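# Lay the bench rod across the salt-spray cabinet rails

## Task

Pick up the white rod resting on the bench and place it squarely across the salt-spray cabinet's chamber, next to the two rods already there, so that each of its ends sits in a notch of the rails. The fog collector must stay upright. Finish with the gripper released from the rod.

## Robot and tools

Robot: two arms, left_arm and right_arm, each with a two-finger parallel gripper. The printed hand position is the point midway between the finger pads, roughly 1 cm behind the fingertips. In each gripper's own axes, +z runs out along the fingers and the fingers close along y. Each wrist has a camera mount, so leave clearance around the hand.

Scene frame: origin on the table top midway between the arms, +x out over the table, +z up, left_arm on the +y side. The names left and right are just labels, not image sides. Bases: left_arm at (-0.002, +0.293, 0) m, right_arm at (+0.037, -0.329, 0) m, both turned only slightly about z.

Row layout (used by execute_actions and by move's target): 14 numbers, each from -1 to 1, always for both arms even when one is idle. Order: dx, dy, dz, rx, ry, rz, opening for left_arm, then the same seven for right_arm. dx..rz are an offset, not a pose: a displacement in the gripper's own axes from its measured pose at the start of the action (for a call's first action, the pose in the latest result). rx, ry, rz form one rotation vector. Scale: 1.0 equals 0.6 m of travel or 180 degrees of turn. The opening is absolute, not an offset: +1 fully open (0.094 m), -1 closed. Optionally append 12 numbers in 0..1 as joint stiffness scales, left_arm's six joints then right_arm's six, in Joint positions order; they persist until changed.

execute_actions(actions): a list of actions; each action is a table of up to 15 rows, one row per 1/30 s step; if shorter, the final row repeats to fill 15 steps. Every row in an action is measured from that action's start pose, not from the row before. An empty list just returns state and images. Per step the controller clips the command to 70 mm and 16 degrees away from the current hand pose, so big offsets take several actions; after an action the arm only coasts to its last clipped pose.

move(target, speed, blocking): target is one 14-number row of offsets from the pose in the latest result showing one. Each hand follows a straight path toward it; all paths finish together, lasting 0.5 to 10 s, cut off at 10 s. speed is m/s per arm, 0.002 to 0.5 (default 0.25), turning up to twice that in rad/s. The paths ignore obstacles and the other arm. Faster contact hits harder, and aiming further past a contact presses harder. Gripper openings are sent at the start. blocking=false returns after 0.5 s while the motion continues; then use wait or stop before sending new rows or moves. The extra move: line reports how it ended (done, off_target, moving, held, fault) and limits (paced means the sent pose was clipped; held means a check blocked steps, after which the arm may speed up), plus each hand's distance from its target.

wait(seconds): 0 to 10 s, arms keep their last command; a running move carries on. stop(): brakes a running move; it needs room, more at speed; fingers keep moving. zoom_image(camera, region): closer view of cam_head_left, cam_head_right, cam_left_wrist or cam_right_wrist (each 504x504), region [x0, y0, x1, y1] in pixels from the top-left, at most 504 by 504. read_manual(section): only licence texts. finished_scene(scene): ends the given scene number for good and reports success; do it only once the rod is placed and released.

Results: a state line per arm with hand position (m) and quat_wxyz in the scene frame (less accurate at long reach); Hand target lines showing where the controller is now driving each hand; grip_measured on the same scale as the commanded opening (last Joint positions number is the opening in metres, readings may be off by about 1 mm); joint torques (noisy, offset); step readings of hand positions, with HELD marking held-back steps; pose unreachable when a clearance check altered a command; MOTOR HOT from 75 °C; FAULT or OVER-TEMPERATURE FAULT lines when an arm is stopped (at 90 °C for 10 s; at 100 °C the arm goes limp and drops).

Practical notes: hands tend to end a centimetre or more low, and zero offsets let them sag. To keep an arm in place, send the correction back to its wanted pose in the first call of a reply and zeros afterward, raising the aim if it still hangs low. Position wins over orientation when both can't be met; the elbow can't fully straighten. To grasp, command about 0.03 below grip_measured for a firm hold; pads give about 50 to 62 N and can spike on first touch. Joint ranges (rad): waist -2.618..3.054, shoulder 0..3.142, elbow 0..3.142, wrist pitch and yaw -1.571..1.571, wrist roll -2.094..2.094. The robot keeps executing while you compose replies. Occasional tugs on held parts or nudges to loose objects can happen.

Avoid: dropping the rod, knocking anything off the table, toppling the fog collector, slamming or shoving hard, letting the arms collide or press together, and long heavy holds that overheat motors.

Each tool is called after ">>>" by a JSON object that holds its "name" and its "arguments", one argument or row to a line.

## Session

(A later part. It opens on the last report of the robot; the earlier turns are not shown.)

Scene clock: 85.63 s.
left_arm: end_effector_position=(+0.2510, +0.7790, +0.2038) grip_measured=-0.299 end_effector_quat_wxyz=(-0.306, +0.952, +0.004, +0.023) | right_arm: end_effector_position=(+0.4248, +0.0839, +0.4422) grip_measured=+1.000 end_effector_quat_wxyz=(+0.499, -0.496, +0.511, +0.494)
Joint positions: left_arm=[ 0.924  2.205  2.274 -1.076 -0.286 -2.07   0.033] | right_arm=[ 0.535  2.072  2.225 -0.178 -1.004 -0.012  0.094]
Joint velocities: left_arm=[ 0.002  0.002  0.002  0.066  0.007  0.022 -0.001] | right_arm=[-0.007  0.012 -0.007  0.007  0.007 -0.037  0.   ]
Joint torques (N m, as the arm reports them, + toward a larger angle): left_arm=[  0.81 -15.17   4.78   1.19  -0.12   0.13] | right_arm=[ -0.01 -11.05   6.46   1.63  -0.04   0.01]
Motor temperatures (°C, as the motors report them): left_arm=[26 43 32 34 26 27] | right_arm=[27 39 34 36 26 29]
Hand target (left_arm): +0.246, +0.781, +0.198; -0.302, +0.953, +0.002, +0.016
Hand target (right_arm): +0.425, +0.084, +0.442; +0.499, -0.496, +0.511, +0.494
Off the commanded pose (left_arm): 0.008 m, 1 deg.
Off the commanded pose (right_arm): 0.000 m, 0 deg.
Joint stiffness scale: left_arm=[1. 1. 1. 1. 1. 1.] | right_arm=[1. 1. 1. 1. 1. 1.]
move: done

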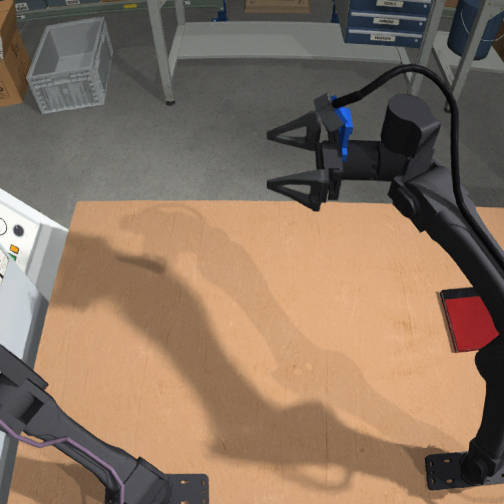

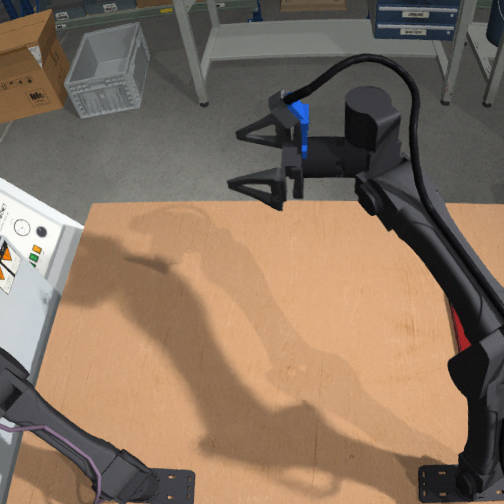

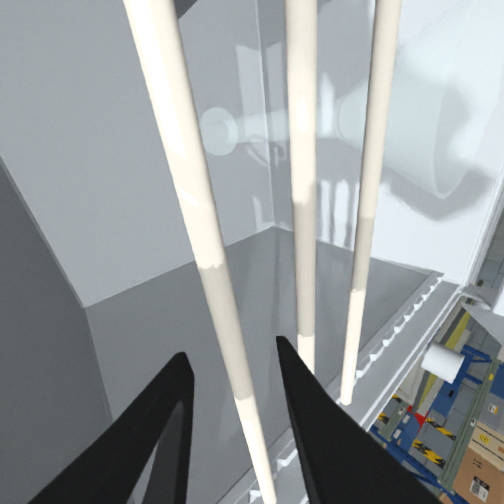

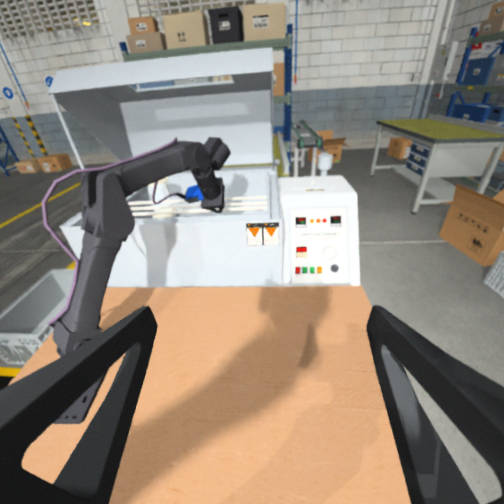

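>>> {"name": "move", "arguments": {
  "target": [-0.008,0,0.055,0,0,0,-0.3,0,0,0,0,0,0,1],
  "speed": 0.015
}}

Scene clock: 88.37 s.
left_arm: end_effector_position=(+0.2536, +0.7963, +0.1947) grip_measured=-0.299 end_effector_quat_wxyz=(-0.320, +0.947, +0.007, +0.036) | right_arm: end_effector_position=(+0.4248, +0.0839, +0.4422) grip_measured=+1.000 end_effector_quat_wxyz=(+0.499, -0.496, +0.511, +0.494)
Joint positions: left_arm=[ 0.942  2.228  2.253 -0.99  -0.27  -2.058  0.033] | right_arm=[ 0.535  2.072  2.225 -0.178 -1.004 -0.012  0.094]
Joint velocities: left_arm=[ 0.002  0.002  0.002 -0.051  0.037 -0.022 -0.   ] | right_arm=[-0.002  0.022 -0.007  0.095  0.051  0.037  0.   ]
Joint torques (N m, as the arm reports them, + toward a larger angle): left_arm=[  0.89 -14.02   4.42   1.25  -0.1    0.12] | right_arm=[  0.   -11.07   6.48   1.64  -0.04   0.01]
Motor temperatures (°C, as the motors report them): left_arm=[26 44 32 34 26 27] | right_arm=[27 39 34 37 26 29]
Hand target (left_arm): +0.247, +0.798, +0.177; -0.306, +0.952, +0.004, +0.023
Hand target (right_arm): +0.425, +0.084, +0.442; +0.499, -0.496, +0.511, +0.494
Off the commanded pose (left_arm): 0.019 m, 2 deg.
Off the commanded pose (right_arm): 0.000 m, 0 deg.
Joint stiffness scale: left_arm=[1. 1. 1. 1. 1. 1.] | right_arm=[1. 1. 1. 1. 1. 1.]
move: off_target (left_arm)

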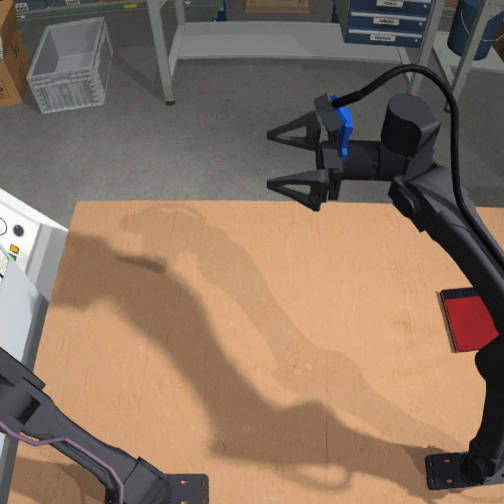

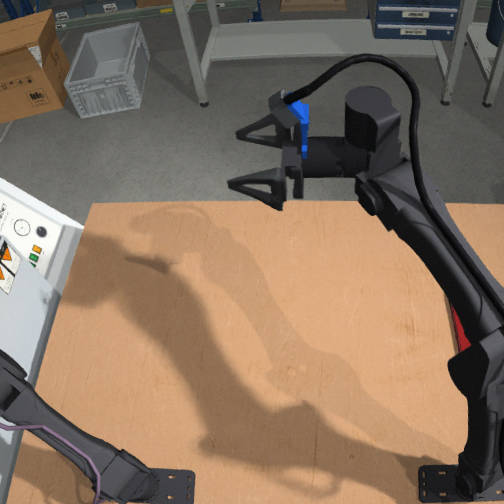

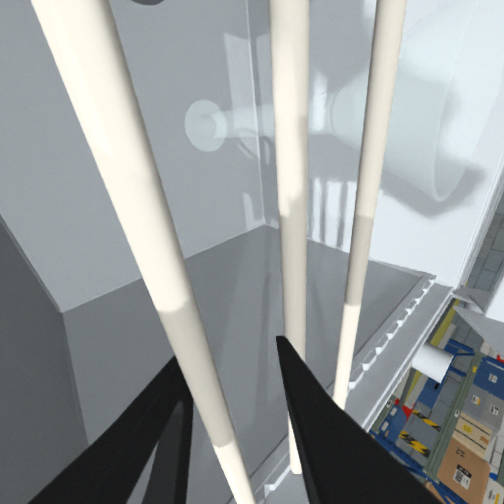

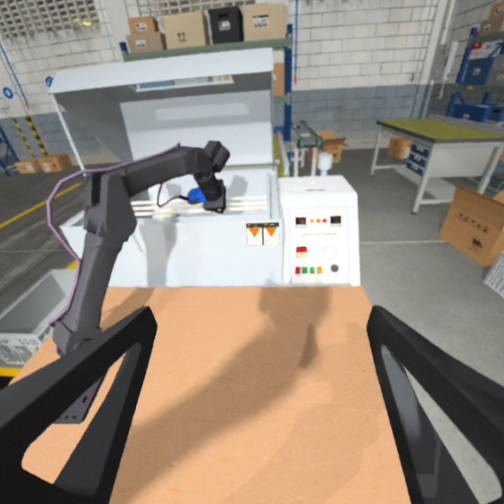

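>>> {"name": "move", "arguments": {
  "target": [-0.008,0.04,0.02,0,0,0,-0.3,0,0,0,0,0,0,1],
  "speed": 0.012
}}

>>> {"name": "zoom_image", "arguments": {
  "camera": "cam_right_wrist",
  "region": [90, 170, 300, 240]
}}

Scene clock: 91.17 s.
left_arm: end_effector_position=(+0.2520, +0.7936, +0.1804) grip_measured=-0.299 end_effector_quat_wxyz=(-0.335, +0.941, +0.011, +0.046) | right_arm: end_effector_position=(+0.4248, +0.0839, +0.4422) grip_measured=+1.000 end_effector_quat_wxyz=(+0.499, -0.496, +0.511, +0.494)
Joint positions: left_arm=[ 0.942  2.149  2.046 -0.825 -0.269 -2.061  0.033] | right_arm=[ 0.535  2.072  2.225 -0.178 -1.004 -0.012  0.094]
Joint velocities: left_arm=[-0.007  0.022 -0.002 -0.022  0.022  0.022 -0.   ] | right_arm=[ 0.007 -0.032 -0.007  0.007 -0.007 -0.022  0.   ]
Joint torques (N m, as the arm reports them, + toward a larger angle): left_arm=[ -0.71 -15.74   4.26   1.09  -0.15  -0.03] | right_arm=[ -0.01 -11.04   6.52   1.63  -0.05   0.02]
Motor temperatures (°C, as the motors report them): left_arm=[26 44 32 35 26 27] | right_arm=[27 39 34 37 26 29]
Hand target (left_arm): +0.251, +0.785, +0.170; -0.320, +0.947, +0.007, +0.036
Hand target (right_arm): +0.425, +0.084, +0.442; +0.499, -0.496, +0.511, +0.494
Off the commanded pose (left_arm): 0.014 m, 2 deg.
Off the commanded pose (right_arm): 0.000 m, 0 deg.
Joint stiffness scale: left_arm=[1. 1. 1. 1. 1. 1.] | right_arm=[1. 1. 1. 1. 1. 1.]
move: off_target (left_arm)

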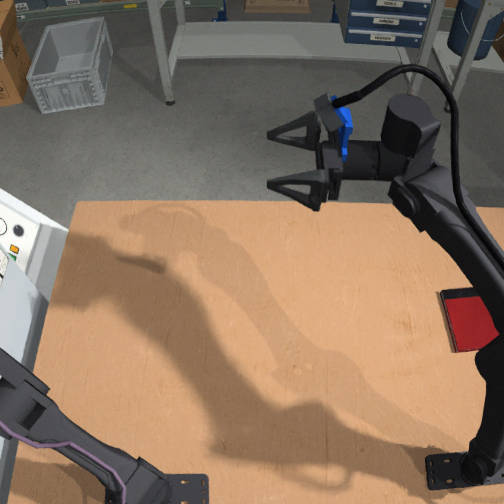

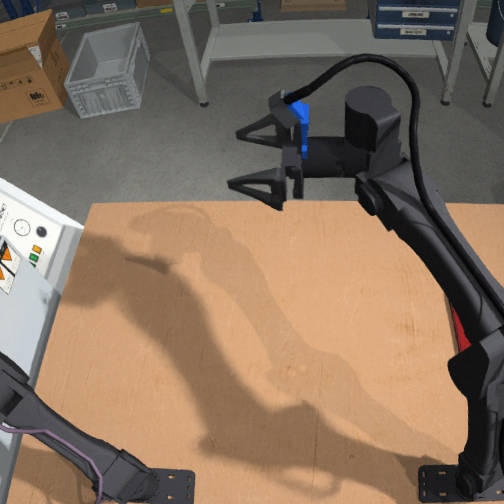

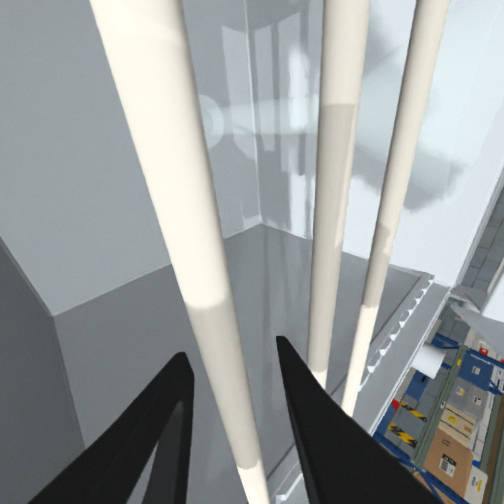

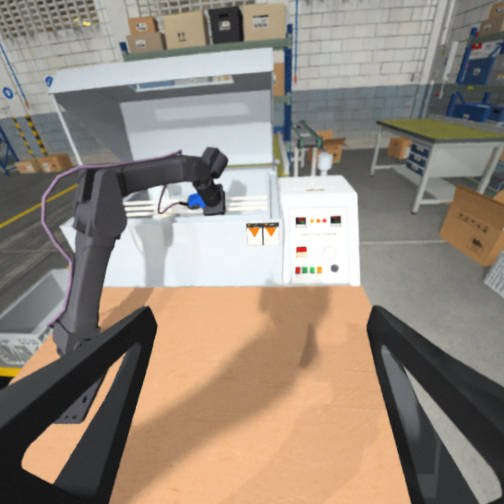

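Region (90, 170, 300, 240) of cam_right_wrist's 504x504 image, scaled by 2.400, with more detail than that image has.

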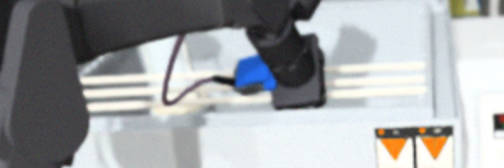

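>>> {"name": "execute_actions", "arguments": {
  "actions": [
    [[0,0,0,0,0,0,-0.4,0,0,0,0,0,0,1],[0,0,0,0,0,0,-0.45,0,0,0,0,0,0,1],[0,0,0,0,0,0,-0.5,0,0,0,0,0,0,1],[0,0,0,0,0,0,-0.55,0,0,0,0,0,0,1],[0,0,0,0,0,0,-0.6,0,0,0,0,0,0,1],[0,0,0,0,0,0,-0.63,0,0,0,0,0,0,1],[0,0,0,0,0,0,-0.66,0,0,0,0,0,0,1],[0,0,0,0,0,0,-0.68,0,0,0,0,0,0,1],[0,0,0,0,0,0,-0.7,0,0,0,0,0,0,1]]
  ]
}}

>>> {"name": "move", "arguments": {
  "target": [0,0.026,-0.012,-0.02,0,0,-0.7,0,0,0,0,0,0,1],
  "speed": 0.008
}}

>>> {"name": "zoom_image", "arguments": {
  "camera": "cam_right_wrist",
  "region": [90, 170, 300, 240]
}}

>>> {"name": "zoom_image", "arguments": {
  "camera": "cam_right_wrist",
  "region": [220, 175, 300, 235]
}}

Scene clock: 92.73 s.
left_arm: end_effector_position=(+0.2521, +0.7936, +0.1804) grip_measured=-0.699 end_effector_quat_wxyz=(-0.335, +0.941, +0.011, +0.046) | right_arm: end_effector_position=(+0.4248, +0.0839, +0.4422) grip_measured=+1.000 end_effector_quat_wxyz=(+0.499, -0.496, +0.511, +0.494)
Joint positions: left_arm=[ 0.942  2.149  2.046 -0.824 -0.269 -2.061  0.014] | right_arm=[ 0.535  2.072  2.225 -0.178 -1.004 -0.012  0.094]
Joint velocities: left_arm=[-0.007  0.002  0.017  0.022  0.081 -0.066  0.   ] | right_arm=[-0.002 -0.017  0.012 -0.051  0.095  0.066  0.   ]
Joint torques (N m, as the arm reports them, + toward a larger angle): left_arm=[ -0.06 -15.11   6.19   1.28  -0.09   0.01] | right_arm=[ -0.04 -11.03   6.48   1.63  -0.02   0.02]
Motor temperatures (°C, as the motors report them): left_arm=[26 45 32 35 26 27] | right_arm=[27 39 34 37 26 29]
Hand target (left_arm): +0.252, +0.794, +0.180; -0.335, +0.941, +0.011, +0.046
Hand target (right_arm): +0.425, +0.084, +0.442; +0.499, -0.496, +0.511, +0.494
Off the commanded pose (left_arm): 0.000 m, 0 deg.
Off the commanded pose (right_arm): 0.000 m, 0 deg.
Joint stiffness scale: left_arm=[1. 1. 1. 1. 1. 1.] | right_arm=[1. 1. 1. 1. 1. 1.]
Step readings (end_effector_position):
0: left_arm (+0.2520, +0.7936, +0.1803) | right_arm (+0.4248, +0.0839, +0.4422)
1: left_arm (+0.2521, +0.7936, +0.1804) | right_arm (+0.4248, +0.0839, +0.4422)
2: left_arm (+0.2521, +0.7936, +0.1804) | right_arm (+0.4248, +0.0839, +0.4422)
4: left_arm (+0.2521, +0.7936, +0.1804) | right_arm (+0.4248, +0.0839, +0.4422)
8: left_arm (+0.2521, +0.7936, +0.1804) | right_arm (+0.4248, +0.0839, +0.4422)
15: end_effector_position above

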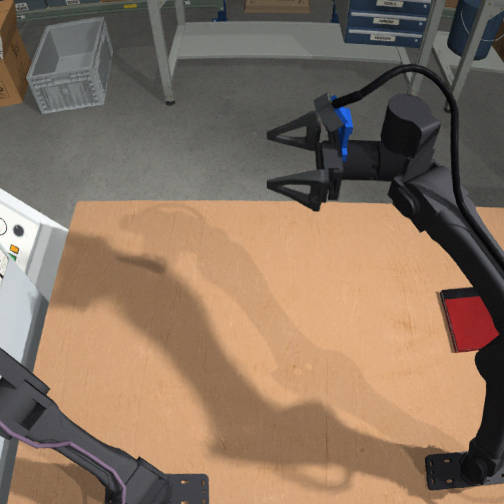

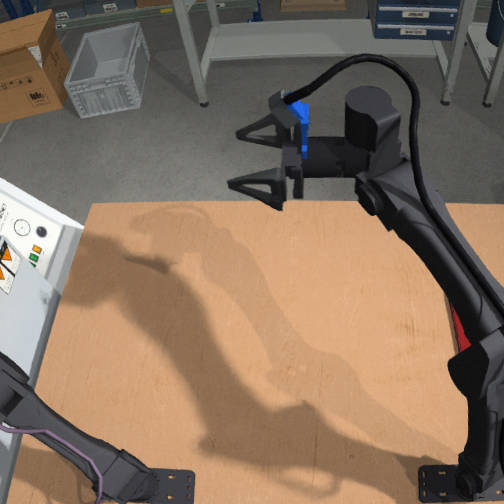

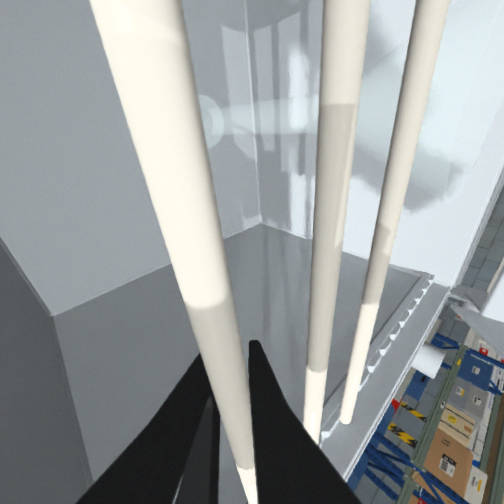

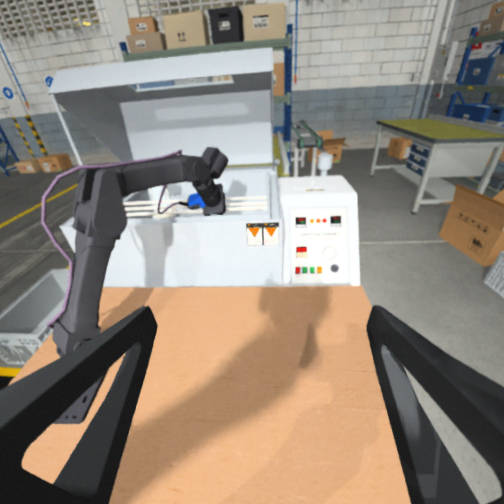

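Scene clock: 96.87 s.
left_arm: end_effector_position=(+0.2524, +0.7919, +0.1803) grip_measured=-0.699 end_effector_quat_wxyz=(-0.331, +0.942, +0.016, +0.050) | right_arm: end_effector_position=(+0.4248, +0.0839, +0.4422) grip_measured=+1.000 end_effector_quat_wxyz=(+0.499, -0.496, +0.511, +0.494)
Joint positions: left_arm=[ 0.942  2.147  2.046 -0.831 -0.262 -2.074  0.014] | right_arm=[ 0.535  2.072  2.225 -0.178 -1.004 -0.012  0.094]
Joint velocities: left_arm=[-0.022  0.002  0.007  0.022 -0.007 -0.066  0.002] | right_arm=[ 0.032 -0.002  0.007 -0.022  0.081  0.007  0.   ]
Joint torques (N m, as the arm reports them, + toward a larger angle): left_arm=[ -0.72 -16.24   5.94   0.66   0.1   -0.02] | right_arm=[ -0.01 -11.05   6.47   1.63  -0.04   0.01]
Motor temperatures (°C, as the motors report them): left_arm=[26 45 32 34 26 27] | right_arm=[27 39 34 37 26 29]
Hand target (left_arm): +0.253, +0.777, +0.176; -0.306, +0.951, +0.008, +0.047
Hand target (right_arm): +0.425, +0.084, +0.442; +0.499, -0.496, +0.511, +0.494
Off the commanded pose (left_arm): 0.015 m, 3 deg.
Off the commanded pose (right_arm): 0.000 m, 0 deg.
Joint stiffness scale: left_arm=[1. 1. 1. 1. 1. 1.] | right_arm=[1. 1. 1. 1. 1. 1.]
joint sent to its limit (left arm) — the command would take joint 6 (wrist roll) past its lower limit, so that joint was sent only as far as its limit.
move: off_target (left_arm)

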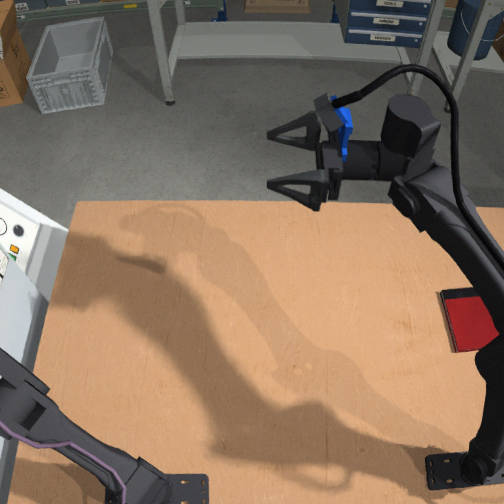

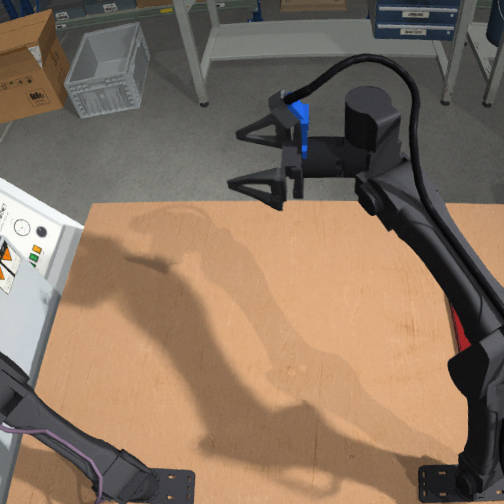

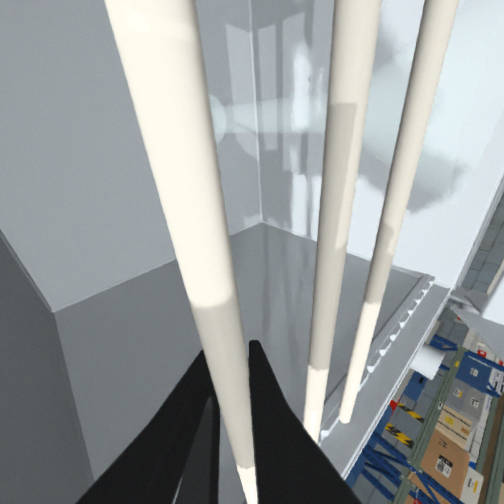

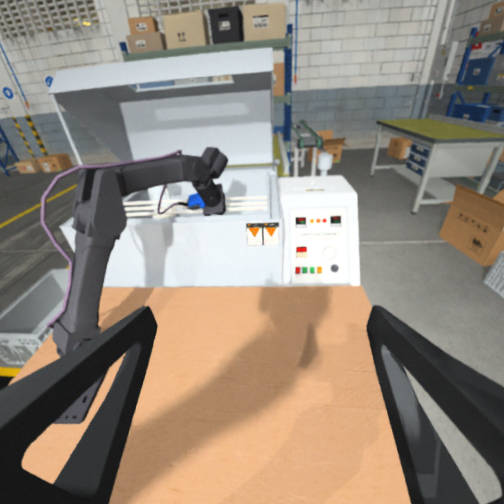

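Region (90, 170, 300, 240) of cam_right_wrist's 504x504 image, scaled by 2.400, with more detail than that image has.

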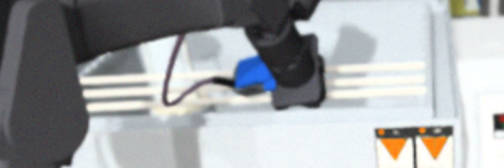

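Region (220, 175, 300, 235) of cam_right_wrist's 504x504 image, scaled by 6.300, with more detail than that image has; it fills the top 378 rows of this view, and the rest is white.

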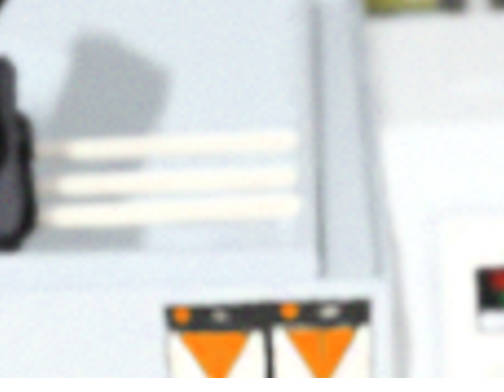

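>>> {"name": "move", "arguments": {
  "target": [0,0.02,-0.032,0,0,0,-0.7,0,0,0,0,0,0,1],
  "speed": 0.008
}}

>>> {"name": "zoom_image", "arguments": {
  "camera": "cam_right_wrist",
  "region": [90, 170, 300, 240]
}}

>>> {"name": "zoom_image", "arguments": {
  "camera": "cam_right_wrist",
  "region": [220, 175, 300, 235]
}}

Scene clock: 101.50 s.
left_arm: end_effector_position=(+0.2489, +0.7794, +0.1856) grip_measured=-0.699 end_effector_quat_wxyz=(-0.334, +0.941, +0.015, +0.054) | right_arm: end_effector_position=(+0.4248, +0.0839, +0.4422) grip_measured=+1.000 end_effector_quat_wxyz=(+0.499, -0.496, +0.511, +0.494)
Joint positions: left_arm=[ 0.935  2.081  1.961 -0.805 -0.261 -2.076  0.014] | right_arm=[ 0.535  2.072  2.225 -0.178 -1.004 -0.012  0.094]
Joint velocities: left_arm=[ 0.007  0.012  0.002  0.066  0.081 -0.022  0.   ] | right_arm=[-0.002 -0.017 -0.017 -0.081  0.066  0.051  0.   ]
Joint torques (N m, as the arm reports them, + toward a larger angle): left_arm=[ -1.36 -16.39   4.85   1.19  -0.19   0.  ] | right_arm=[ -0.01 -11.09   6.42   1.62  -0.04   0.02]
Motor temperatures (°C, as the motors report them): left_arm=[26 46 32 34 26 27] | right_arm=[27 39 34 37 26 29]
Hand target (left_arm): +0.252, +0.771, +0.187; -0.332, +0.942, +0.009, +0.050
Hand target (right_arm): +0.425, +0.084, +0.442; +0.499, -0.496, +0.511, +0.494
Off the commanded pose (left_arm): 0.009 m, 1 deg.
Off the commanded pose (right_arm): 0.000 m, 0 deg.
Joint stiffness scale: left_arm=[1. 1. 1. 1. 1. 1.] | right_arm=[1. 1. 1. 1. 1. 1.]
joint sent to its limit (left arm) — the command would take joint 6 (wrist roll) past its lower limit, so that joint was sent only as far as its limit.
move: done

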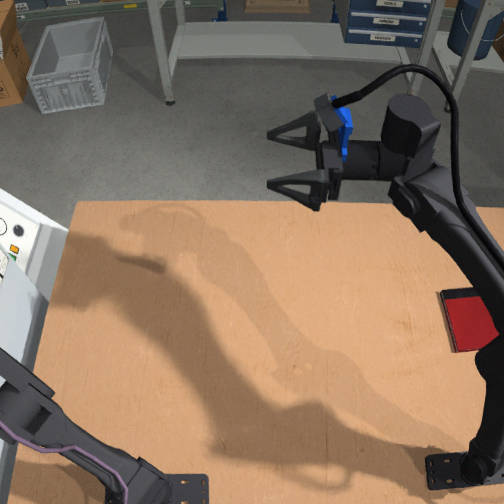

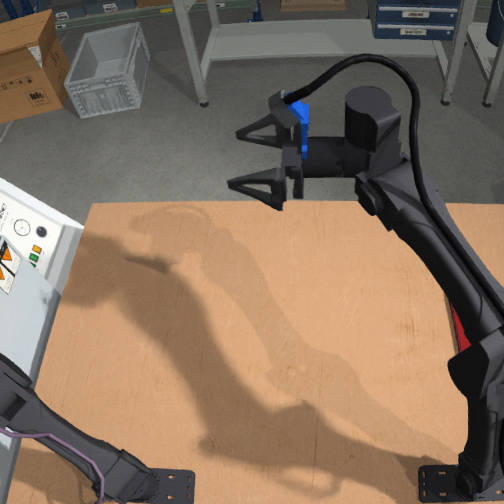

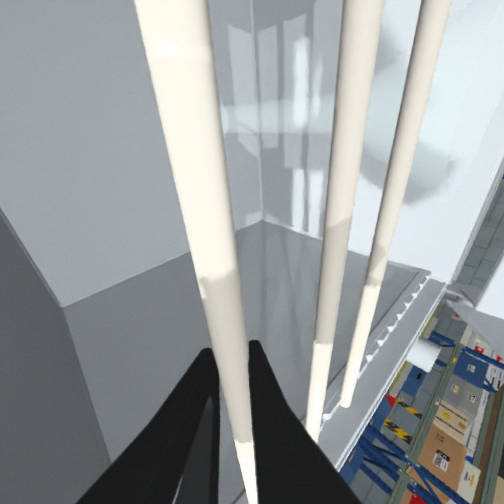

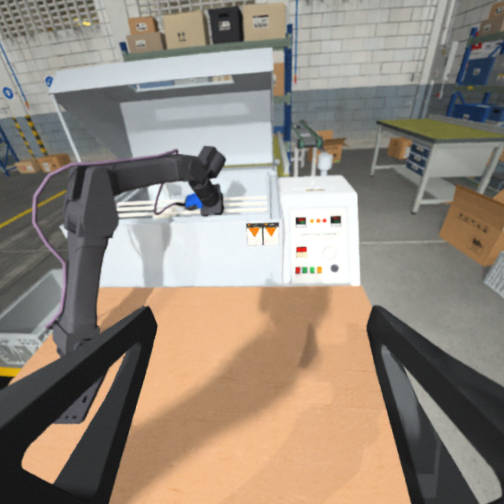

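Region (90, 170, 300, 240) of cam_right_wrist's 504x504 image, scaled by 2.400, with more detail than that image has.

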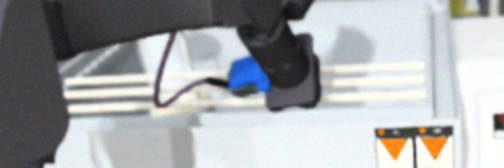

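Region (220, 175, 300, 235) of cam_right_wrist's 504x504 image, scaled by 6.300, with more detail than that image has; it fills the top 378 rows of this view, and the rest is white.

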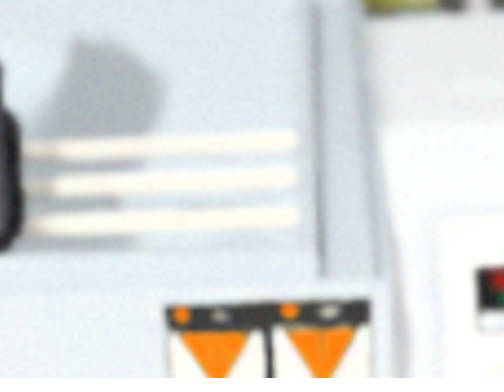

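Looks like it dropped into the notch. Open and back off.

>>> {"name": "execute_actions", "arguments": {
  "actions": [
    [[0,0,0,0,0,0,-0.65,0,0,0,0,0,0,1],[0,0,0,0,0,0,-0.6,0,0,0,0,0,0,1],[0,0,0,0,0,0,-0.5,0,0,0,0,0,0,1],[0,0,0,0,0,0,-0.4,0,0,0,0,0,0,1],[0,0,0,0,0,0,-0.3,0,0,0,0,0,0,1]]
  ]
}}

>>> {"name": "move", "arguments": {
  "target": [-0.03,-0.01,-0.13,0,0,0,-0.3,0,0,0,0,0,0,1],
  "speed": 0.04
}}

>>> {"name": "execute_actions", "arguments": {
  "actions": [
    [[0,0,0,0,0,0,1,0,0,0,0,0,0,1]],
    [[0,0,0,0,0,0,1,0,0,0,0,0,0,1]]
  ]
}}

>>> {"name": "zoom_image", "arguments": {
  "camera": "cam_left_wrist",
  "region": [160, 300, 420, 504]
}}

>>> {"name": "zoom_image", "arguments": {
  "camera": "cam_right_wrist",
  "region": [85, 180, 165, 230]
}}

Scene clock: 102.57 s.
left_arm: end_effector_position=(+0.2491, +0.7794, +0.1857) grip_measured=-0.302 end_effector_quat_wxyz=(-0.334, +0.941, +0.015, +0.054) | right_arm: end_effector_position=(+0.4248, +0.0839, +0.4422) grip_measured=+1.000 end_effector_quat_wxyz=(+0.499, -0.496, +0.511, +0.494)
Joint positions: left_arm=[ 0.935  2.081  1.961 -0.804 -0.261 -2.076  0.033] | right_arm=[ 0.535  2.072  2.225 -0.178 -1.004 -0.012  0.094]
Joint velocities: left_arm=[-0.012 -0.002  0.012  0.007  0.022 -0.022  0.001] | right_arm=[ 0.007 -0.002  0.007 -0.066 -0.022 -0.066  0.   ]
Joint torques (N m, as the arm reports them, + toward a larger angle): left_arm=[ -0.02 -14.51   6.23   1.28  -0.1    0.01] | right_arm=[ -0.03 -11.05   6.46   1.62  -0.04   0.01]
Motor temperatures (°C, as the motors report them): left_arm=[26 46 32 35 26 27] | right_arm=[27 39 34 37 26 29]
Hand target (left_arm): +0.249, +0.779, +0.186; -0.334, +0.941, +0.015, +0.054
Hand target (right_arm): +0.425, +0.084, +0.442; +0.499, -0.496, +0.511, +0.494
Off the commanded pose (left_arm): 0.000 m, 0 deg.
Off the commanded pose (right_arm): 0.000 m, 0 deg.
Joint stiffness scale: left_arm=[1. 1. 1. 1. 1. 1.] | right_arm=[1. 1. 1. 1. 1. 1.]
Step readings (end_effector_position):
0: left_arm (+0.2489, +0.7794, +0.1856) | right_arm (+0.4248, +0.0839, +0.4422)
1: left_arm (+0.2489, +0.7794, +0.1857) | right_arm (+0.4248, +0.0839, +0.4422)
2: left_arm (+0.2489, +0.7794, +0.1857) | right_arm (+0.4248, +0.0839, +0.4422)
4: left_arm (+0.2490, +0.7794, +0.1857) | right_arm (+0.4248, +0.0839, +0.4422)
8: left_arm (+0.2491, +0.7794, +0.1857) | right_arm (+0.4248, +0.0839, +0.4422)
15: end_effector_position above

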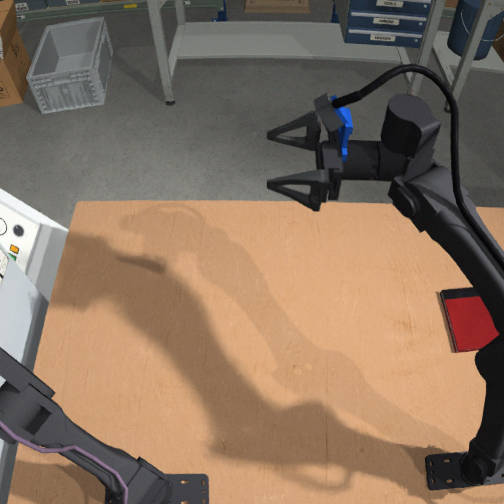

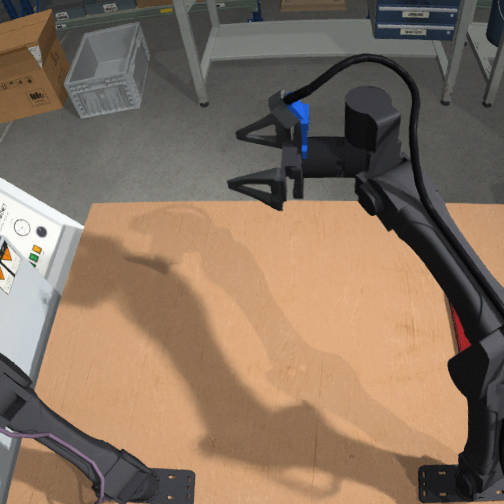

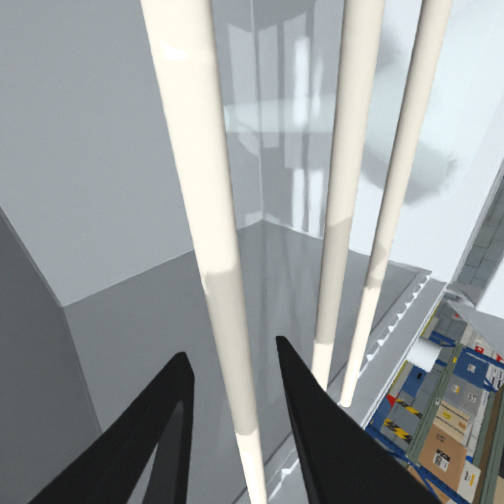

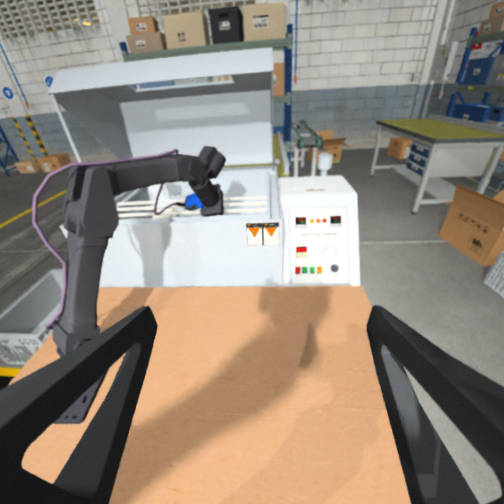

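Scene clock: 104.90 s.
left_arm: end_effector_position=(+0.2263, +0.7431, +0.2449) grip_measured=-0.302 end_effector_quat_wxyz=(-0.340, +0.938, +0.016, +0.059) | right_arm: end_effector_position=(+0.4248, +0.0839, +0.4422) grip_measured=+1.000 end_effector_quat_wxyz=(+0.499, -0.496, +0.511, +0.494)
Joint positions: left_arm=[ 0.935  1.922  1.961 -0.947 -0.26  -2.077  0.033] | right_arm=[ 0.535  2.072  2.225 -0.178 -1.004 -0.012  0.094]
Joint velocities: left_arm=[ 0.012  0.002 -0.017 -0.095 -0.007 -0.051 -0.001] | right_arm=[-0.012 -0.002 -0.002  0.022 -0.081 -0.066  0.   ]
Joint torques (N m, as the arm reports them, + toward a larger angle): left_arm=[ -0.66 -14.39   5.43   1.07  -0.11   0.  ] | right_arm=[ -0.02 -11.07   6.47   1.63  -0.05   0.02]
Motor temperatures (°C, as the motors report them): left_arm=[26 46 32 35 26 27] | right_arm=[27 39 34 37 26 29]
Hand target (left_arm): +0.224, +0.734, +0.247; -0.334, +0.941, +0.012, +0.054
Hand target (right_arm): +0.425, +0.084, +0.442; +0.499, -0.496, +0.511, +0.494
Off the commanded pose (left_arm): 0.009 m, 1 deg.
Off the commanded pose (right_arm): 0.000 m, 0 deg.
Joint stiffness scale: left_arm=[1. 1. 1. 1. 1. 1.] | right_arm=[1. 1. 1. 1. 1. 1.]
joint sent to its limit (left arm) — the command would take joint 6 (wrist roll) past its lower limit, so that joint was sent only as far as its limit.
move: done

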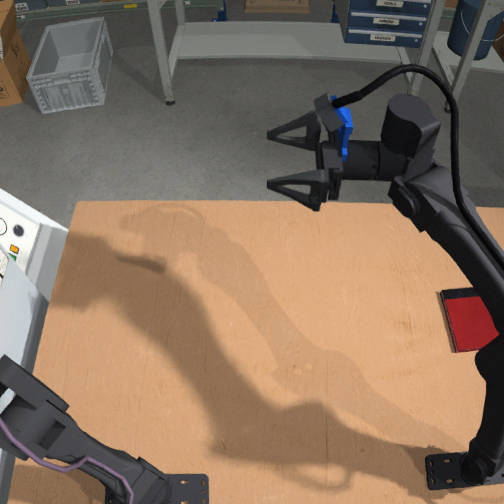

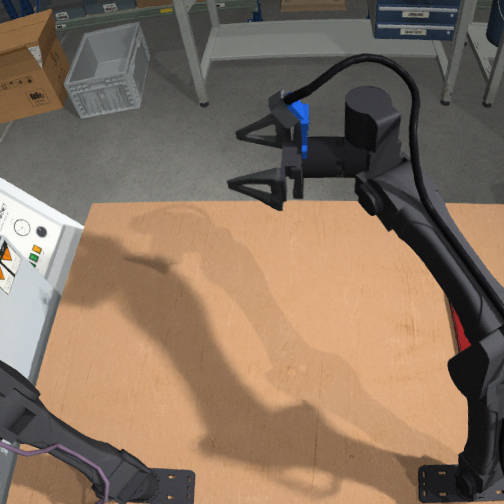

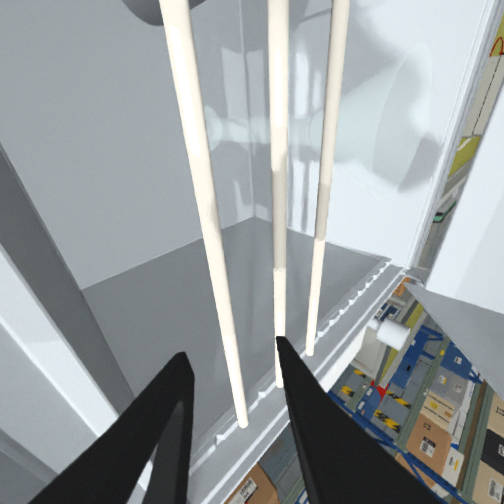

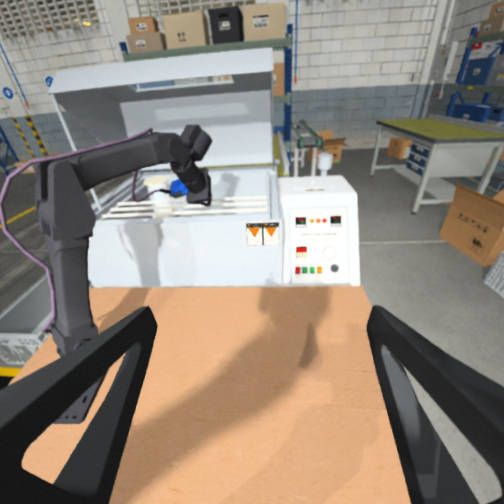

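Scene clock: 105.90 s.
left_arm: end_effector_position=(+0.2263, +0.7431, +0.2449) grip_measured=+1.000 end_effector_quat_wxyz=(-0.340, +0.938, +0.016, +0.059) | right_arm: end_effector_position=(+0.4248, +0.0839, +0.4422) grip_measured=+1.000 end_effector_quat_wxyz=(+0.499, -0.496, +0.511, +0.494)
Joint positions: left_arm=[ 0.935  1.922  1.961 -0.947 -0.26  -2.077  0.094] | right_arm=[ 0.535  2.072  2.225 -0.178 -1.004 -0.012  0.094]
Joint velocities: left_arm=[ 0.007 -0.012  0.007 -0.037  0.037 -0.037  0.   ] | right_arm=[ 0.012 -0.007  0.017 -0.022 -0.037 -0.022  0.   ]
Joint torques (N m, as the arm reports them, + toward a larger angle): left_arm=[ -0.05 -12.53   6.03   1.31  -0.09   0.  ] | right_arm=[ -0.01 -11.04   6.42   1.64  -0.03   0.02]
Motor temperatures (°C, as the motors report them): left_arm=[26 46 32 35 26 27] | right_arm=[27 39 34 37 26 29]
Hand target (left_arm): +0.226, +0.743, +0.245; -0.340, +0.938, +0.016, +0.059
Hand target (right_arm): +0.425, +0.084, +0.442; +0.499, -0.496, +0.511, +0.494
Off the commanded pose (left_arm): 0.000 m, 0 deg.
Off the commanded pose (right_arm): 0.000 m, 0 deg.
Joint stiffness scale: left_arm=[1. 1. 1. 1. 1. 1.] | right_arm=[1. 1. 1. 1. 1. 1.]
Step readings (end_effector_position; steps 1 to 15: 1st action; 16 to 30: 2nd action):
0: left_arm (+0.2263, +0.7431, +0.2449) | right_arm (+0.4248, +0.0839, +0.4422)
1: left_arm (+0.2263, +0.7431, +0.2449) | right_arm (+0.4248, +0.0839, +0.4422)
2: left_arm (+0.2263, +0.7431, +0.2449) | right_arm (+0.4248, +0.0839, +0.4422)
4: left_arm (+0.2263, +0.7431, +0.2449) | right_arm (+0.4248, +0.0839, +0.4422)
8: left_arm (+0.2263, +0.7431, +0.2449) | right_arm (+0.4248, +0.0839, +0.4422)
15: left_arm (+0.2263, +0.7431, +0.2449) | right_arm (+0.4248, +0.0839, +0.4422)
16: left_arm (+0.2263, +0.7431, +0.2449) | right_arm (+0.4248, +0.0839, +0.4422)
17: left_arm (+0.2263, +0.7431, +0.2449) | right_arm (+0.4248, +0.0839, +0.4422)
19: left_arm (+0.2263, +0.7431, +0.2449) | right_arm (+0.4248, +0.0839, +0.4422)
23: left_arm (+0.2263, +0.7431, +0.2449) | right_arm (+0.4248, +0.0839, +0.4422)
30: end_effector_position above

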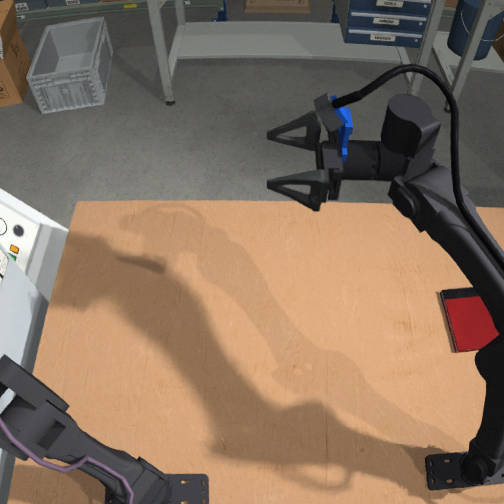

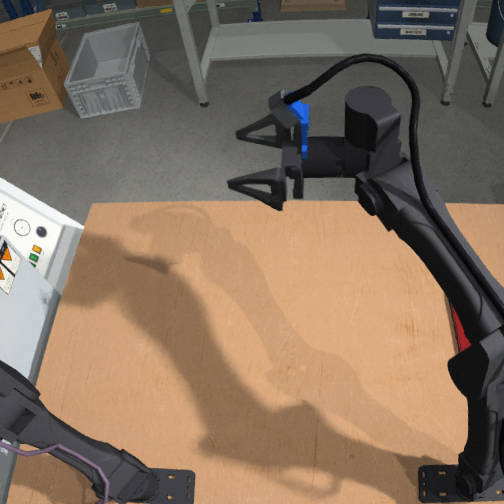

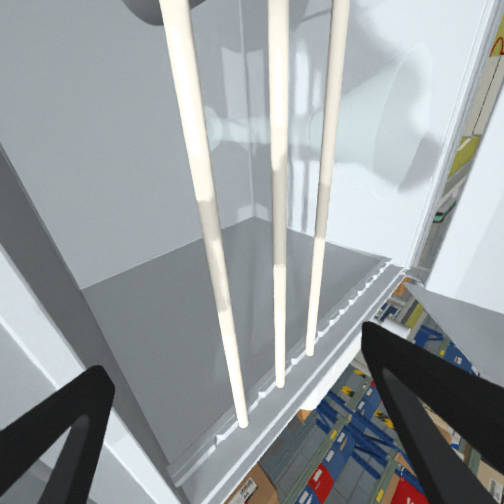

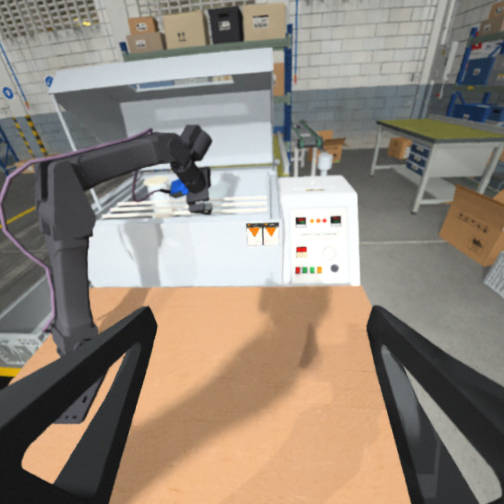

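Region (160, 300, 420, 504) of cam_left_wrist's 504x504 image, scaled by 1.938, with more detail than that image has; it fills the top 395 rows of this view, and the rest is white.

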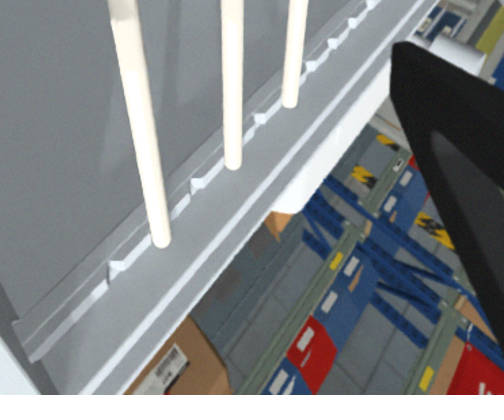

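Region (85, 180, 165, 230) of cam_right_wrist's 504x504 image, scaled by 6.300, with more detail than that image has; it fills the top 315 rows of this view, and the rest is white.

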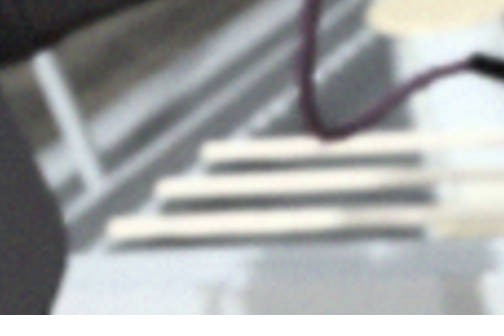

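>>> {"name": "finished_scene", "arguments": {
  "scene": 2
}}

The scene is finished: the task was done.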